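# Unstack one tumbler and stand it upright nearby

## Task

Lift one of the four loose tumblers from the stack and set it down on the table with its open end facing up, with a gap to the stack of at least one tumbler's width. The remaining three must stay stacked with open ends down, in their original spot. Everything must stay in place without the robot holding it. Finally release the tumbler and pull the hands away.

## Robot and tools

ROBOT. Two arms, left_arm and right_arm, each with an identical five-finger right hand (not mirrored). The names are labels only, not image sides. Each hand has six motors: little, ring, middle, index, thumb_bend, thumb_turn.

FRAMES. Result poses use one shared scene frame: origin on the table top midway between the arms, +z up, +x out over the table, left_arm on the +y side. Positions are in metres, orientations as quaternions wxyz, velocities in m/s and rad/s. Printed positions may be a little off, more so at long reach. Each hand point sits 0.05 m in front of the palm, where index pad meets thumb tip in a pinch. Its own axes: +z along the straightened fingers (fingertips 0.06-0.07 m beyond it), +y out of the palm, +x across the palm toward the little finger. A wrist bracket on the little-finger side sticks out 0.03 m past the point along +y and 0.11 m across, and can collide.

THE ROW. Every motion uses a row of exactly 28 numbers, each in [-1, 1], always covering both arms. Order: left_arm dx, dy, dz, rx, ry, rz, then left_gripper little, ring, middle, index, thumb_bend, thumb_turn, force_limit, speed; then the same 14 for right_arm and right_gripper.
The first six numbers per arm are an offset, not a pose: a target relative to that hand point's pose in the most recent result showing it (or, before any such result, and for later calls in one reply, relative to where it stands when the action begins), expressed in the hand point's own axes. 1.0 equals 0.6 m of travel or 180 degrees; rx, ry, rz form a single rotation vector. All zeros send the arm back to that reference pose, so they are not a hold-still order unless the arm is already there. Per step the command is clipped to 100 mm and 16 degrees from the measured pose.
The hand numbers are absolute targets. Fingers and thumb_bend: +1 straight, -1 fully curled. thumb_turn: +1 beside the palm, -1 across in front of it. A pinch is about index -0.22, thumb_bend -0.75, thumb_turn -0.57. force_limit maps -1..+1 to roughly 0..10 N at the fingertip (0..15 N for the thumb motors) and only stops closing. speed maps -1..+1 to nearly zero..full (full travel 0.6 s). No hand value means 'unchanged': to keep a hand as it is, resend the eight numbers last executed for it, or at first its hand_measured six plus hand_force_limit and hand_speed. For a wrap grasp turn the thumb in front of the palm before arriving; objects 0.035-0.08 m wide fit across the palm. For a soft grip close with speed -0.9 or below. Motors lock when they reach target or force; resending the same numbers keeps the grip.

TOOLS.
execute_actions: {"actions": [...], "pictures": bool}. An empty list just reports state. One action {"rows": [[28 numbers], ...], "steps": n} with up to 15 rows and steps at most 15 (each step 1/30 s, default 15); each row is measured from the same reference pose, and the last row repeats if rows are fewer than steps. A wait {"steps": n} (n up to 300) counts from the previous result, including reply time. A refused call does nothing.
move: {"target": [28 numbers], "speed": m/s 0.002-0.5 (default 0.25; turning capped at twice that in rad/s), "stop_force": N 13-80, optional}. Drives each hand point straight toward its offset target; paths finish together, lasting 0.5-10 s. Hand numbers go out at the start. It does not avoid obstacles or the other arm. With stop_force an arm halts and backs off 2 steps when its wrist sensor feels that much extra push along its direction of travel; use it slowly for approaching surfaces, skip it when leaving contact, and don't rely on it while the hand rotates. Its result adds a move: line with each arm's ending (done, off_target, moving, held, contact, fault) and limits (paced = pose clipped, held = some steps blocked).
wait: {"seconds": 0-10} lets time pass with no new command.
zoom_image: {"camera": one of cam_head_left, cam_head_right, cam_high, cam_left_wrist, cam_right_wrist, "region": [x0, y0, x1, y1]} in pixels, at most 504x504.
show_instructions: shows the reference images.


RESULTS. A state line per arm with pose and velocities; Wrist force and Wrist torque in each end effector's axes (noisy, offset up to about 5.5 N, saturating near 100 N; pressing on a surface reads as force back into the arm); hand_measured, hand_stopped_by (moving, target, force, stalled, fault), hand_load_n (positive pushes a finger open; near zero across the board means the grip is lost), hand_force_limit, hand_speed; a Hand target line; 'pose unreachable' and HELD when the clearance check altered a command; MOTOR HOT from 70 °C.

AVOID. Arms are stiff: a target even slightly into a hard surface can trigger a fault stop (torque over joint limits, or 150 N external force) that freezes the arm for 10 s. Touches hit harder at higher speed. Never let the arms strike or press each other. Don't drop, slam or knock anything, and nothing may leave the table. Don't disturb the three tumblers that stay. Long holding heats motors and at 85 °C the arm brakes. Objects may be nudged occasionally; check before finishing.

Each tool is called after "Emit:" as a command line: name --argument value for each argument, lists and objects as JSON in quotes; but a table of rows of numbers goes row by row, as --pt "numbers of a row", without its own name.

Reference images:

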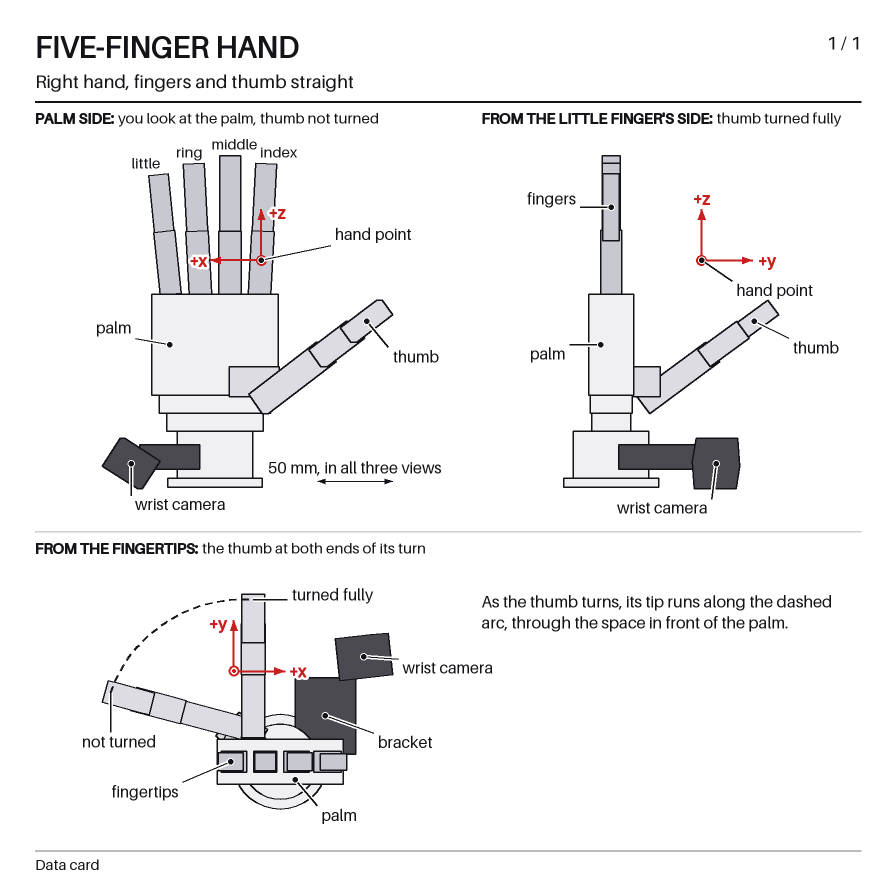

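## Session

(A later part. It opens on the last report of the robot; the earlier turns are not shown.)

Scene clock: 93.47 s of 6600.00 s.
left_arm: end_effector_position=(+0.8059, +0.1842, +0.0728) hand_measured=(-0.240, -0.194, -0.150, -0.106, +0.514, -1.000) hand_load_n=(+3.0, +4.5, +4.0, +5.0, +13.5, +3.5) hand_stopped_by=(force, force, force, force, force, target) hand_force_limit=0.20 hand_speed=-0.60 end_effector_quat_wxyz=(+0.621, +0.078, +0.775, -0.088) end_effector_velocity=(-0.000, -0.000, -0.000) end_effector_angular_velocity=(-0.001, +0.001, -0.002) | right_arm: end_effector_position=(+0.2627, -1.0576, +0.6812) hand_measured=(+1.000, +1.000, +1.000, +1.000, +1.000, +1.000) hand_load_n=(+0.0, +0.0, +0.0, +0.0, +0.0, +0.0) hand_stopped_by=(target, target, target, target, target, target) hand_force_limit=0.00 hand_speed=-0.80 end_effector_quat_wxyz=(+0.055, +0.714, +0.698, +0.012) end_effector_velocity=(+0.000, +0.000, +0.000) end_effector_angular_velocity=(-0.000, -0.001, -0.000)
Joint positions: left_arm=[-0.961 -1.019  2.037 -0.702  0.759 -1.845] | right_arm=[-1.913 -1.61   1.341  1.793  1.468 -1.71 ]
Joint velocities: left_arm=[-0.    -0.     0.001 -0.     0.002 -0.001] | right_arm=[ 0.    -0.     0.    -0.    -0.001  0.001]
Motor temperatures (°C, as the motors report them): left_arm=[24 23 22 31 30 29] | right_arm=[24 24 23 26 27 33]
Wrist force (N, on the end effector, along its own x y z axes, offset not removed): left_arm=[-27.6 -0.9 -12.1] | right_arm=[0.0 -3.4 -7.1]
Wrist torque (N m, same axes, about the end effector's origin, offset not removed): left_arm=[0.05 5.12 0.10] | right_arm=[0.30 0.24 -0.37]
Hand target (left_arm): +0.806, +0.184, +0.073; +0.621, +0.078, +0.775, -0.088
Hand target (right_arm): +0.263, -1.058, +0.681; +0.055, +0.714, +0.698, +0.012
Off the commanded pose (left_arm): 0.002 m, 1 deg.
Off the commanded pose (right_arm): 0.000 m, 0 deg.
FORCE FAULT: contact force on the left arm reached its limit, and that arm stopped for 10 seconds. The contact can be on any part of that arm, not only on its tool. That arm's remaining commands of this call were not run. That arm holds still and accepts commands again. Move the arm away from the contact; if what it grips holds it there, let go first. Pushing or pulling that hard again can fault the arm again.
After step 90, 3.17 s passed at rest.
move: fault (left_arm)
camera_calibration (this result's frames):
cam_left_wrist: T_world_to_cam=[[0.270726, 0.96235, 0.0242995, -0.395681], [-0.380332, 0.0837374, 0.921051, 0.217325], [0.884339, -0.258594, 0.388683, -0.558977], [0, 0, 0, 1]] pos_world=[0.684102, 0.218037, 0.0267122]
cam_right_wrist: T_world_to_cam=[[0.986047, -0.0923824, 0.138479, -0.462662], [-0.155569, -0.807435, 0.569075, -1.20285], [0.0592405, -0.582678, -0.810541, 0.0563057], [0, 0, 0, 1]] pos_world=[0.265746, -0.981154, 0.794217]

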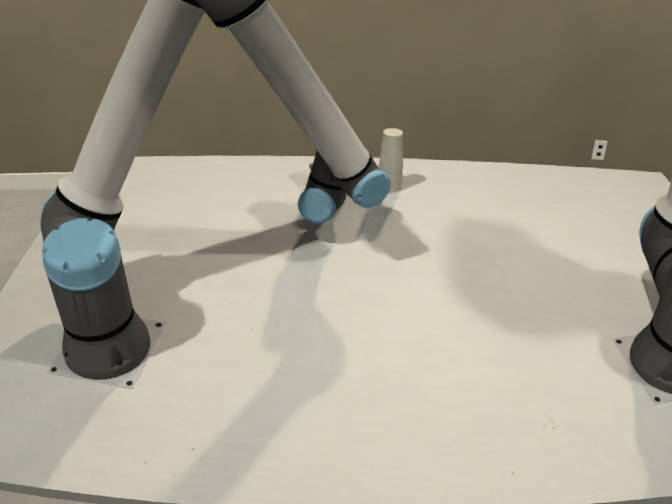

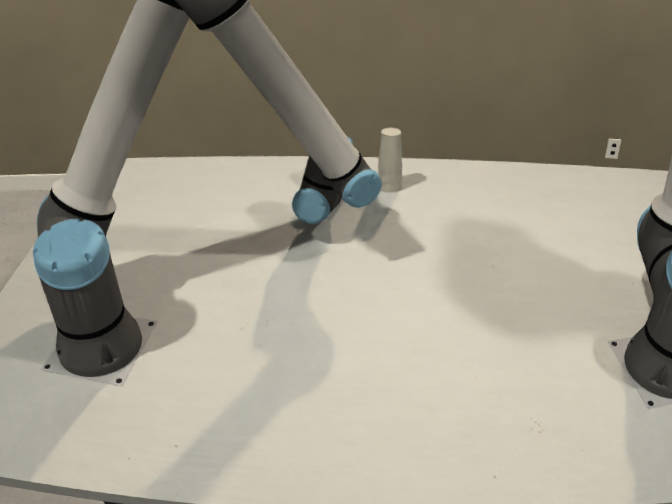

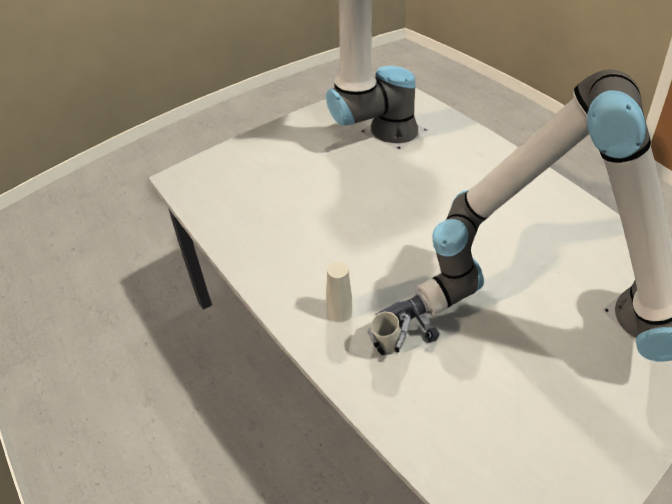

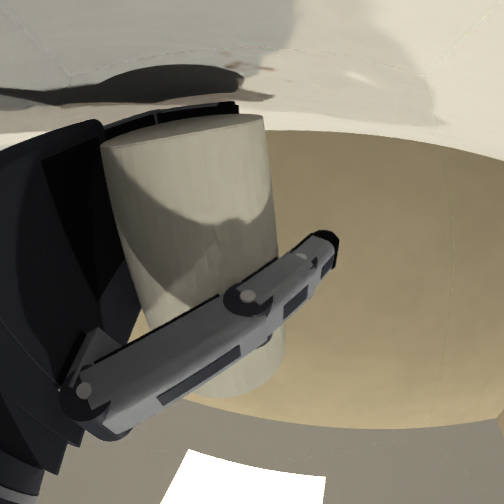

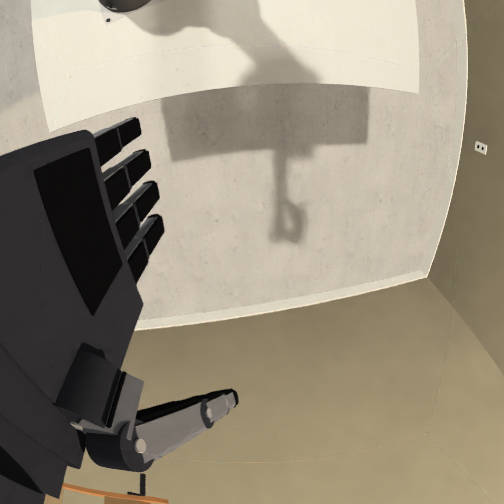

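Bracket hit. Release here, easing up slightly.

Emit:
move --target '[-0.004,0,0,0,0,0,0.3,0.3,0.3,0.3,0.8,-1,0.2,-0.95,0,0,0,0,0,0,1,1,1,1,1,1,0,-0.8]' --speed 0.01

Emit:
wait --seconds 4

Scene clock: 101.67 s of 6600.00 s.
left_arm: end_effector_position=(+0.8064, +0.1842, +0.0752) hand_measured=(+0.126, +0.254, +0.298, +0.300, +0.790, -1.000) hand_load_n=(-10.0, +0.0, +0.0, +0.0, +0.0, +0.0) hand_stopped_by=(moving, moving, moving, target, moving, target) hand_force_limit=0.20 hand_speed=-0.95 end_effector_quat_wxyz=(+0.621, +0.078, +0.775, -0.088) end_effector_velocity=(+0.000, -0.001, +0.000) end_effector_angular_velocity=(-0.003, -0.000, -0.001) | right_arm: end_effector_position=(+0.2627, -1.0576, +0.6812) hand_measured=(+1.000, +1.000, +1.000, +1.000, +1.000, +1.000) hand_load_n=(+0.0, +0.0, +0.0, +0.0, +0.0, +0.0) hand_stopped_by=(target, target, target, target, target, target) hand_force_limit=0.00 hand_speed=-0.80 end_effector_quat_wxyz=(+0.055, +0.714, +0.698, +0.012) end_effector_velocity=(-0.000, +0.000, +0.000) end_effector_angular_velocity=(-0.000, -0.000, -0.001)
Joint positions: left_arm=[-0.96  -1.023  2.036 -0.698  0.759 -1.845] | right_arm=[-1.913 -1.61   1.341  1.793  1.468 -1.71 ]
Joint velocities: left_arm=[ 0.    -0.    -0.001 -0.     0.001 -0.001] | right_arm=[-0.001 -0.    -0.     0.    -0.     0.   ]
Motor temperatures (°C, as the motors report them): left_arm=[24 23 22 31 30 29] | right_arm=[24 24 23 26 27 33]
Wrist force (N, on the end effector, along its own x y z axes, offset not removed): left_arm=[-17.1 -3.1 -10.0] | right_arm=[4.3 -2.2 -3.2]
Wrist torque (N m, same axes, about the end effector's origin, offset not removed): left_arm=[-0.61 0.12 -0.14] | right_arm=[0.05 -0.28 0.07]
Hand target (left_arm): +0.806, +0.184, +0.075; +0.621, +0.078, +0.775, -0.088
Hand target (right_arm): +0.263, -1.058, +0.681; +0.055, +0.714, +0.698, +0.012
Off the commanded pose (left_arm): 0.000 m, 0 deg.
Off the commanded pose (right_arm): 0.000 m, 0 deg.
move: moving (left_arm; no rest 5 s after the path's end)
camera_calibration (this result's frames):
cam_left_wrist: T_world_to_cam=[[0.270732, 0.962349, 0.0242752, -0.395849], [-0.380353, 0.0837693, 0.92104, 0.215353], [0.884328, -0.258588, 0.388711, -0.560373], [0, 0, 0, 1]] pos_world=[0.684633, 0.217999, 0.0290842]
cam_right_wrist: T_world_to_cam=[[0.986047, -0.0923824, 0.138479, -0.462662], [-0.155569, -0.807435, 0.569075, -1.20285], [0.0592406, -0.582678, -0.810541, 0.0563056], [0, 0, 0, 1]] pos_world=[0.265746, -0.981154, 0.794217]

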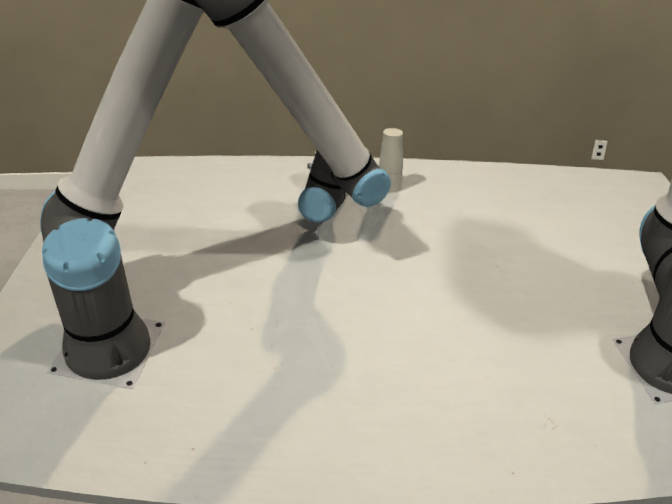

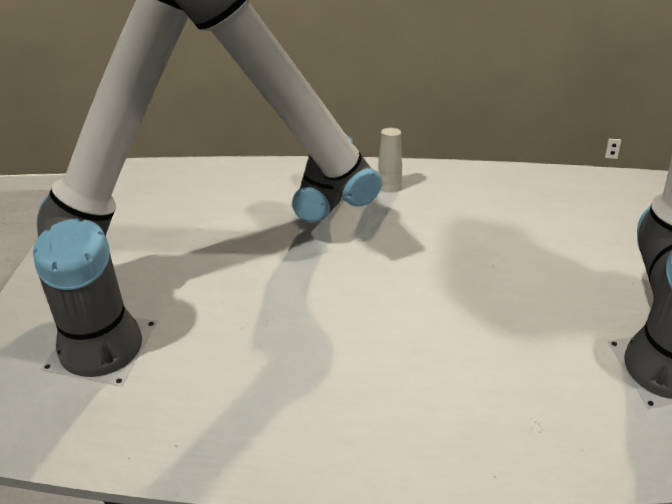

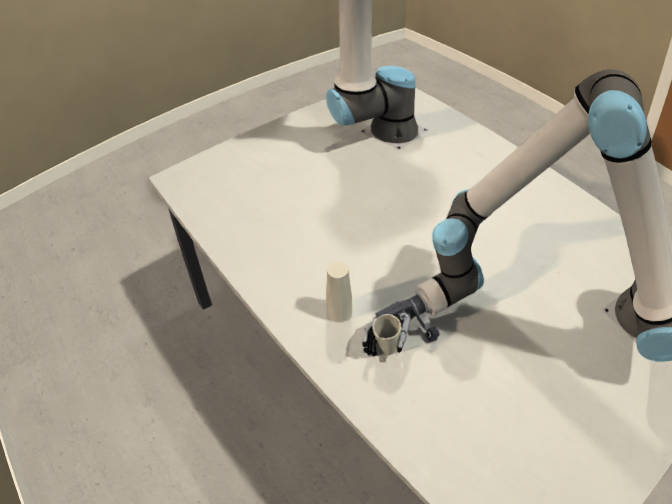

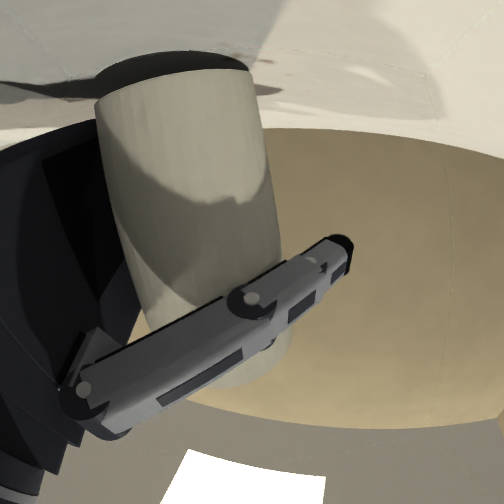

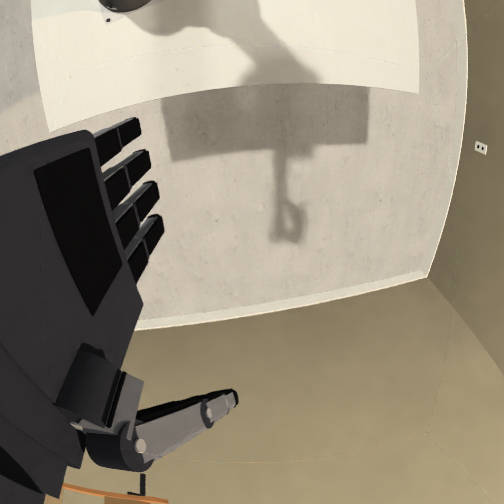

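Scene clock: 105.67 s of 6600.00 s.
left_arm: end_effector_position=(+0.8064, +0.1842, +0.0752) hand_measured=(+0.126, +0.300, +0.300, +0.300, +0.800, -1.000) hand_load_n=(-9.5, +0.0, +0.0, +0.0, +0.0, +0.0) hand_stopped_by=(stalled, target, target, target, target, target) hand_force_limit=0.20 hand_speed=-0.95 end_effector_quat_wxyz=(+0.621, +0.078, +0.775, -0.088) end_effector_velocity=(+0.000, +0.001, +0.000) end_effector_angular_velocity=(-0.000, -0.000, +0.002) | right_arm: end_effector_position=(+0.2627, -1.0576, +0.6812) hand_measured=(+1.000, +1.000, +1.000, +1.000, +1.000, +1.000) hand_load_n=(+0.0, +0.0, +0.0, +0.0, +0.0, +0.0) hand_stopped_by=(target, target, target, target, target, target) hand_force_limit=0.00 hand_speed=-0.80 end_effector_quat_wxyz=(+0.055, +0.714, +0.698, +0.012) end_effector_velocity=(+0.000, +0.000, +0.000) end_effector_angular_velocity=(-0.000, +0.000, -0.001)
Joint positions: left_arm=[-0.96  -1.023  2.036 -0.698  0.759 -1.845] | right_arm=[-1.913 -1.61   1.341  1.793  1.468 -1.71 ]
Joint velocities: left_arm=[ 0.001 -0.001  0.001  0.    -0.001 -0.   ] | right_arm=[ 0.    -0.    -0.     0.     0.     0.001]
Motor temperatures (°C, as the motors report them): left_arm=[24 23 22 31 30 29] | right_arm=[24 24 23 26 27 33]
Wrist force (N, on the end effector, along its own x y z axes, offset not removed): left_arm=[-19.3 0.8 -9.7] | right_arm=[-2.6 -1.5 0.4]
Wrist torque (N m, same axes, about the end effector's origin, offset not removed): left_arm=[0.23 0.30 -0.03] | right_arm=[-0.13 0.54 -0.59]
Hand target (left_arm): +0.806, +0.184, +0.075; +0.621, +0.078, +0.775, -0.088
Hand target (right_arm): +0.263, -1.058, +0.681; +0.055, +0.714, +0.698, +0.012
Off the commanded pose (left_arm): 0.000 m, 0 deg.
Off the commanded pose (right_arm): 0.000 m, 0 deg.
Steps of this call (steps 1 to 100: nothing new was sent; then 0.67 s passed at rest). Readings (end_effector_position | what the end effector reports):
1: left_arm (+0.8064, +0.1842, +0.0752) | right_arm (+0.2627, -1.0576, +0.6812) | left_arm hand_measured=(+0.126, +0.258, +0.300, +0.300, +0.792, -1.000) hand_load_n=(-10.0, +0.0, +0.0, +0.0, +0.0, +0.0) hand_stopped_by=(moving, moving, moving, target, moving, target) hand_force_limit=0.20 hand_speed=-0.95 | right_arm hand_measured=(+1.000, +1.000, +1.000, +1.000, +1.000, +1.000) hand_load_n=(+0.0, +0.0, +0.0, +0.0, +0.0, +0.0) hand_stopped_by=(target, target, target, target, target, target) hand_force_limit=0.00 hand_speed=-0.80
2: left_arm (+0.8064, +0.1842, +0.0752) | right_arm (+0.2627, -1.0576, +0.6812) | left_arm hand_measured=(+0.126, +0.260, +0.300, +0.300, +0.794, -1.000) hand_load_n=(-10.0, +0.0, +0.0, +0.0, +0.0, +0.0) hand_stopped_by=(moving, moving, moving, target, moving, target) hand_force_limit=0.20 hand_speed=-0.95 | right_arm hand_measured=(+1.000, +1.000, +1.000, +1.000, +1.000, +1.000) hand_load_n=(+0.0, +0.0, +0.0, +0.0, +0.0, +0.0) hand_stopped_by=(target, target, target, target, target, target) hand_force_limit=0.00 hand_speed=-0.80
4: left_arm (+0.8064, +0.1842, +0.0752) | right_arm (+0.2627, -1.0576, +0.6812) | left_arm hand_measured=(+0.126, +0.266, +0.300, +0.300, +0.796, -1.000) hand_load_n=(-10.0, +0.0, +0.0, +0.0, +0.0, +0.0) hand_stopped_by=(moving, moving, target, target, moving, target) hand_force_limit=0.20 hand_speed=-0.95 | right_arm hand_measured=(+1.000, +1.000, +1.000, +1.000, +1.000, +1.000) hand_load_n=(+0.0, +0.0, +0.0, +0.0, +0.0, +0.0) hand_stopped_by=(target, target, target, target, target, target) hand_force_limit=0.00 hand_speed=-0.80
8: left_arm (+0.8064, +0.1842, +0.0752) | right_arm (+0.2627, -1.0576, +0.6812) | left_arm hand_measured=(+0.126, +0.278, +0.300, +0.300, +0.800, -1.000) hand_load_n=(-10.0, +0.0, +0.0, +0.0, +0.0, +0.0) hand_stopped_by=(moving, moving, target, target, moving, target) hand_force_limit=0.20 hand_speed=-0.95 | right_arm hand_measured=(+1.000, +1.000, +1.000, +1.000, +1.000, +1.000) hand_load_n=(+0.0, +0.0, +0.0, +0.0, +0.0, +0.0) hand_stopped_by=(target, target, target, target, target, target) hand_force_limit=0.00 hand_speed=-0.80
100: the state above
camera_calibration (this result's frames):
cam_left_wrist: T_world_to_cam=[[0.270724, 0.96235, 0.0243041, -0.395849], [-0.38034, 0.0837344, 0.921048, 0.215371], [0.884336, -0.258594, 0.388689, -0.560364], [0, 0, 0, 1]] pos_world=[0.68463, 0.218005, 0.029061]
cam_right_wrist: T_world_to_cam=[[0.986047, -0.0923825, 0.138479, -0.462662], [-0.155569, -0.807435, 0.569075, -1.20285], [0.0592405, -0.582678, -0.810541, 0.0563056], [0, 0, 0, 1]] pos_world=[0.265746, -0.981155, 0.794217]

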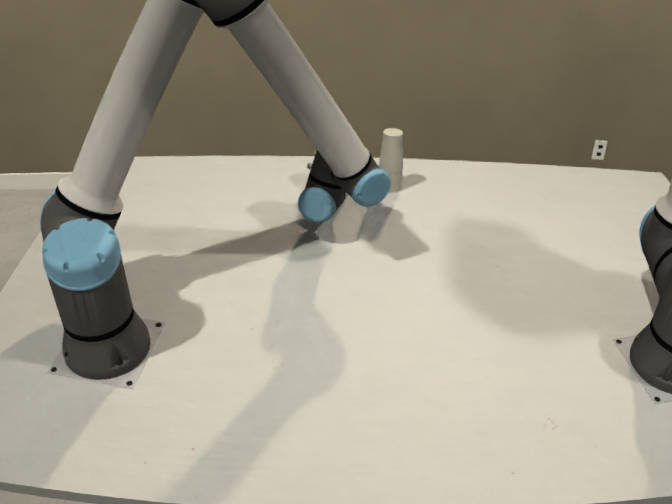

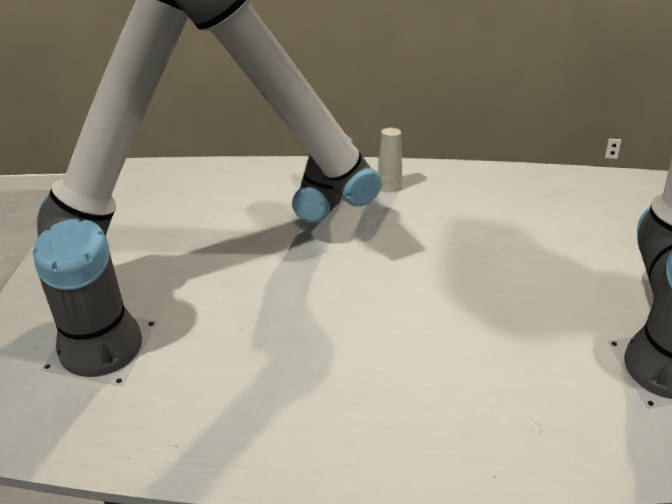

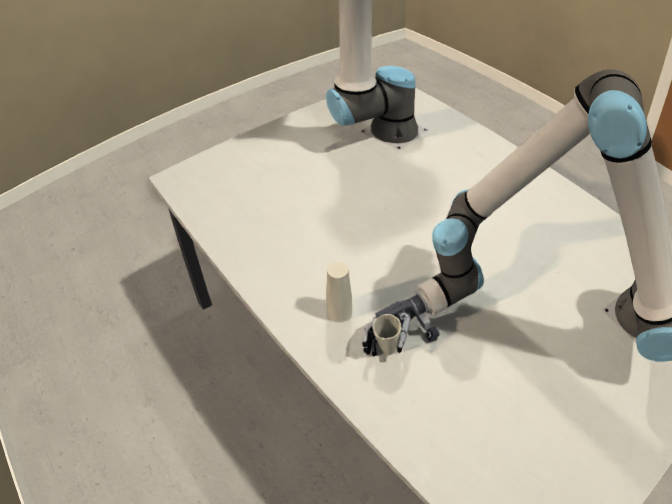

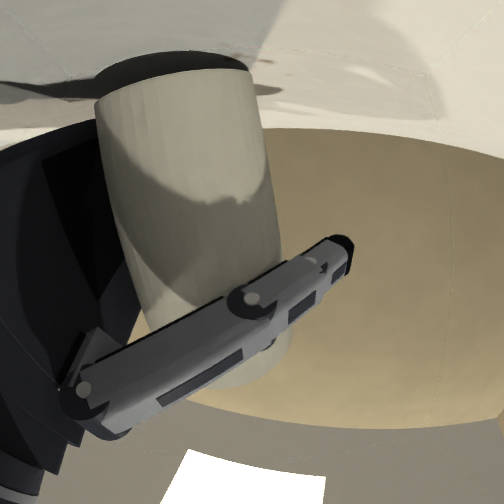

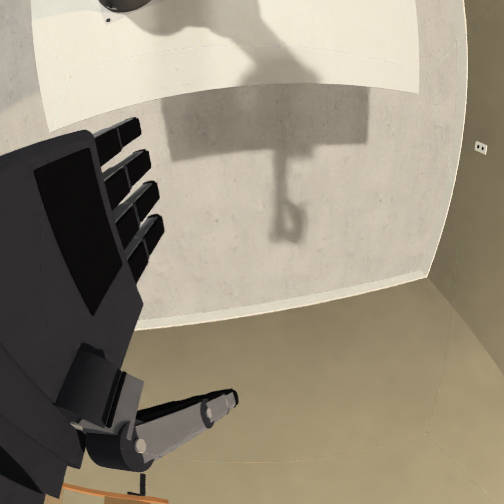

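Settled on table. Lift straight up, then away.

Emit:
move --target '[-0.28,-0.02,-0.06,0,0,0,0.3,0.3,0.3,0.3,0.8,-1,0.2,-0.95,0,0,0,0,0,0,1,1,1,1,1,1,0,-0.8]' --speed 0.05

Scene clock: 112.93 s of 6600.00 s.
left_arm: end_effector_position=(+0.8060, +0.1790, +0.2471) hand_measured=(+0.126, +0.300, +0.300, +0.300, +0.800, -1.000) hand_load_n=(+0.0, +0.0, +0.0, +0.0, +0.0, +0.0) hand_stopped_by=(stalled, target, target, target, target, target) hand_force_limit=0.20 hand_speed=-0.95 end_effector_quat_wxyz=(+0.621, +0.078, +0.775, -0.088) end_effector_velocity=(-0.000, +0.000, +0.002) end_effector_angular_velocity=(+0.001, +0.001, -0.000) | right_arm: end_effector_position=(+0.2627, -1.0576, +0.6812) hand_measured=(+1.000, +1.000, +1.000, +1.000, +1.000, +1.000) hand_load_n=(+0.0, +0.0, +0.0, +0.0, +0.0, +0.0) hand_stopped_by=(target, target, target, target, target, target) hand_force_limit=0.00 hand_speed=-0.80 end_effector_quat_wxyz=(+0.055, +0.714, +0.698, +0.012) end_effector_velocity=(+0.000, +0.000, -0.000) end_effector_angular_velocity=(+0.000, -0.000, -0.001)
Joint positions: left_arm=[-0.965 -1.253  1.962 -0.392  0.755 -1.847] | right_arm=[-1.913 -1.61   1.341  1.793  1.468 -1.71 ]
Joint velocities: left_arm=[ 0.    -0.003 -0.001  0.005  0.001 -0.   ] | right_arm=[ 0.    -0.     0.001 -0.    -0.     0.001]
Motor temperatures (°C, as the motors report them): left_arm=[24 23 22 31 30 29] | right_arm=[24 24 23 26 27 33]
Wrist force (N, on the end effector, along its own x y z axes, offset not removed): left_arm=[0.6 -0.6 -0.5] | right_arm=[0.0 -0.5 -3.9]
Wrist torque (N m, same axes, about the end effector's origin, offset not removed): left_arm=[0.30 -0.19 0.05] | right_arm=[0.35 0.21 -0.23]
Hand target (left_arm): +0.806, +0.179, +0.247; +0.621, +0.078, +0.775, -0.088
Hand target (right_arm): +0.263, -1.058, +0.681; +0.055, +0.714, +0.698, +0.012
Off the commanded pose (left_arm): 0.000 m, 0 deg.
Off the commanded pose (right_arm): 0.000 m, 0 deg.
After step 90, 0.43 s passed at rest.
move: done
camera_calibration (this result's frames):
cam_left_wrist: T_world_to_cam=[[0.270732, 0.962348, 0.0243156, -0.394999], [-0.380364, 0.083734, 0.921038, 0.0573018], [0.884323, -0.258603, 0.388712, -0.628176], [0, 0, 0, 1]] pos_world=[0.684245, 0.21288, 0.201007]
cam_right_wrist: T_world_to_cam=[[0.986047, -0.0923825, 0.138479, -0.462662], [-0.155569, -0.807435, 0.569075, -1.20285], [0.0592405, -0.582678, -0.810541, 0.0563057], [0, 0, 0, 1]] pos_world=[0.265746, -0.981154, 0.794217]

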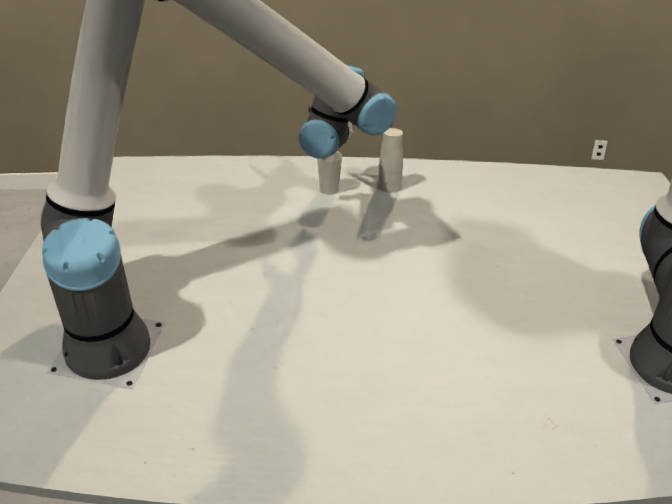

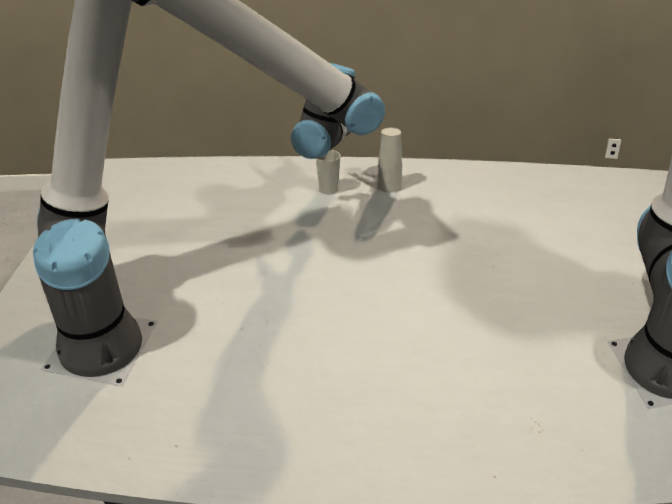

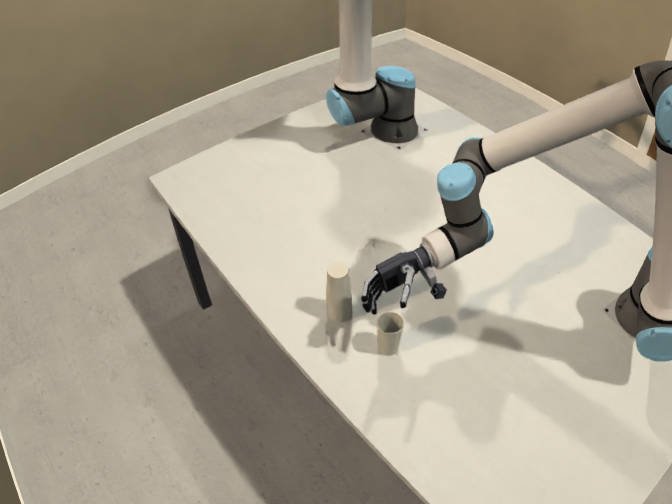

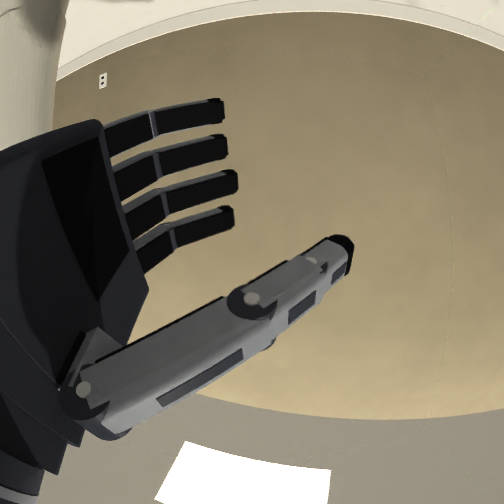

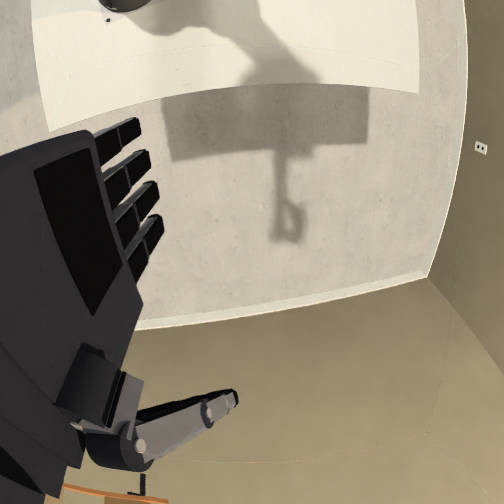

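Gap is about 40px vs 25px width; fine.

Emit:
finished_scene --scene 1

The scene is finished: the task was done.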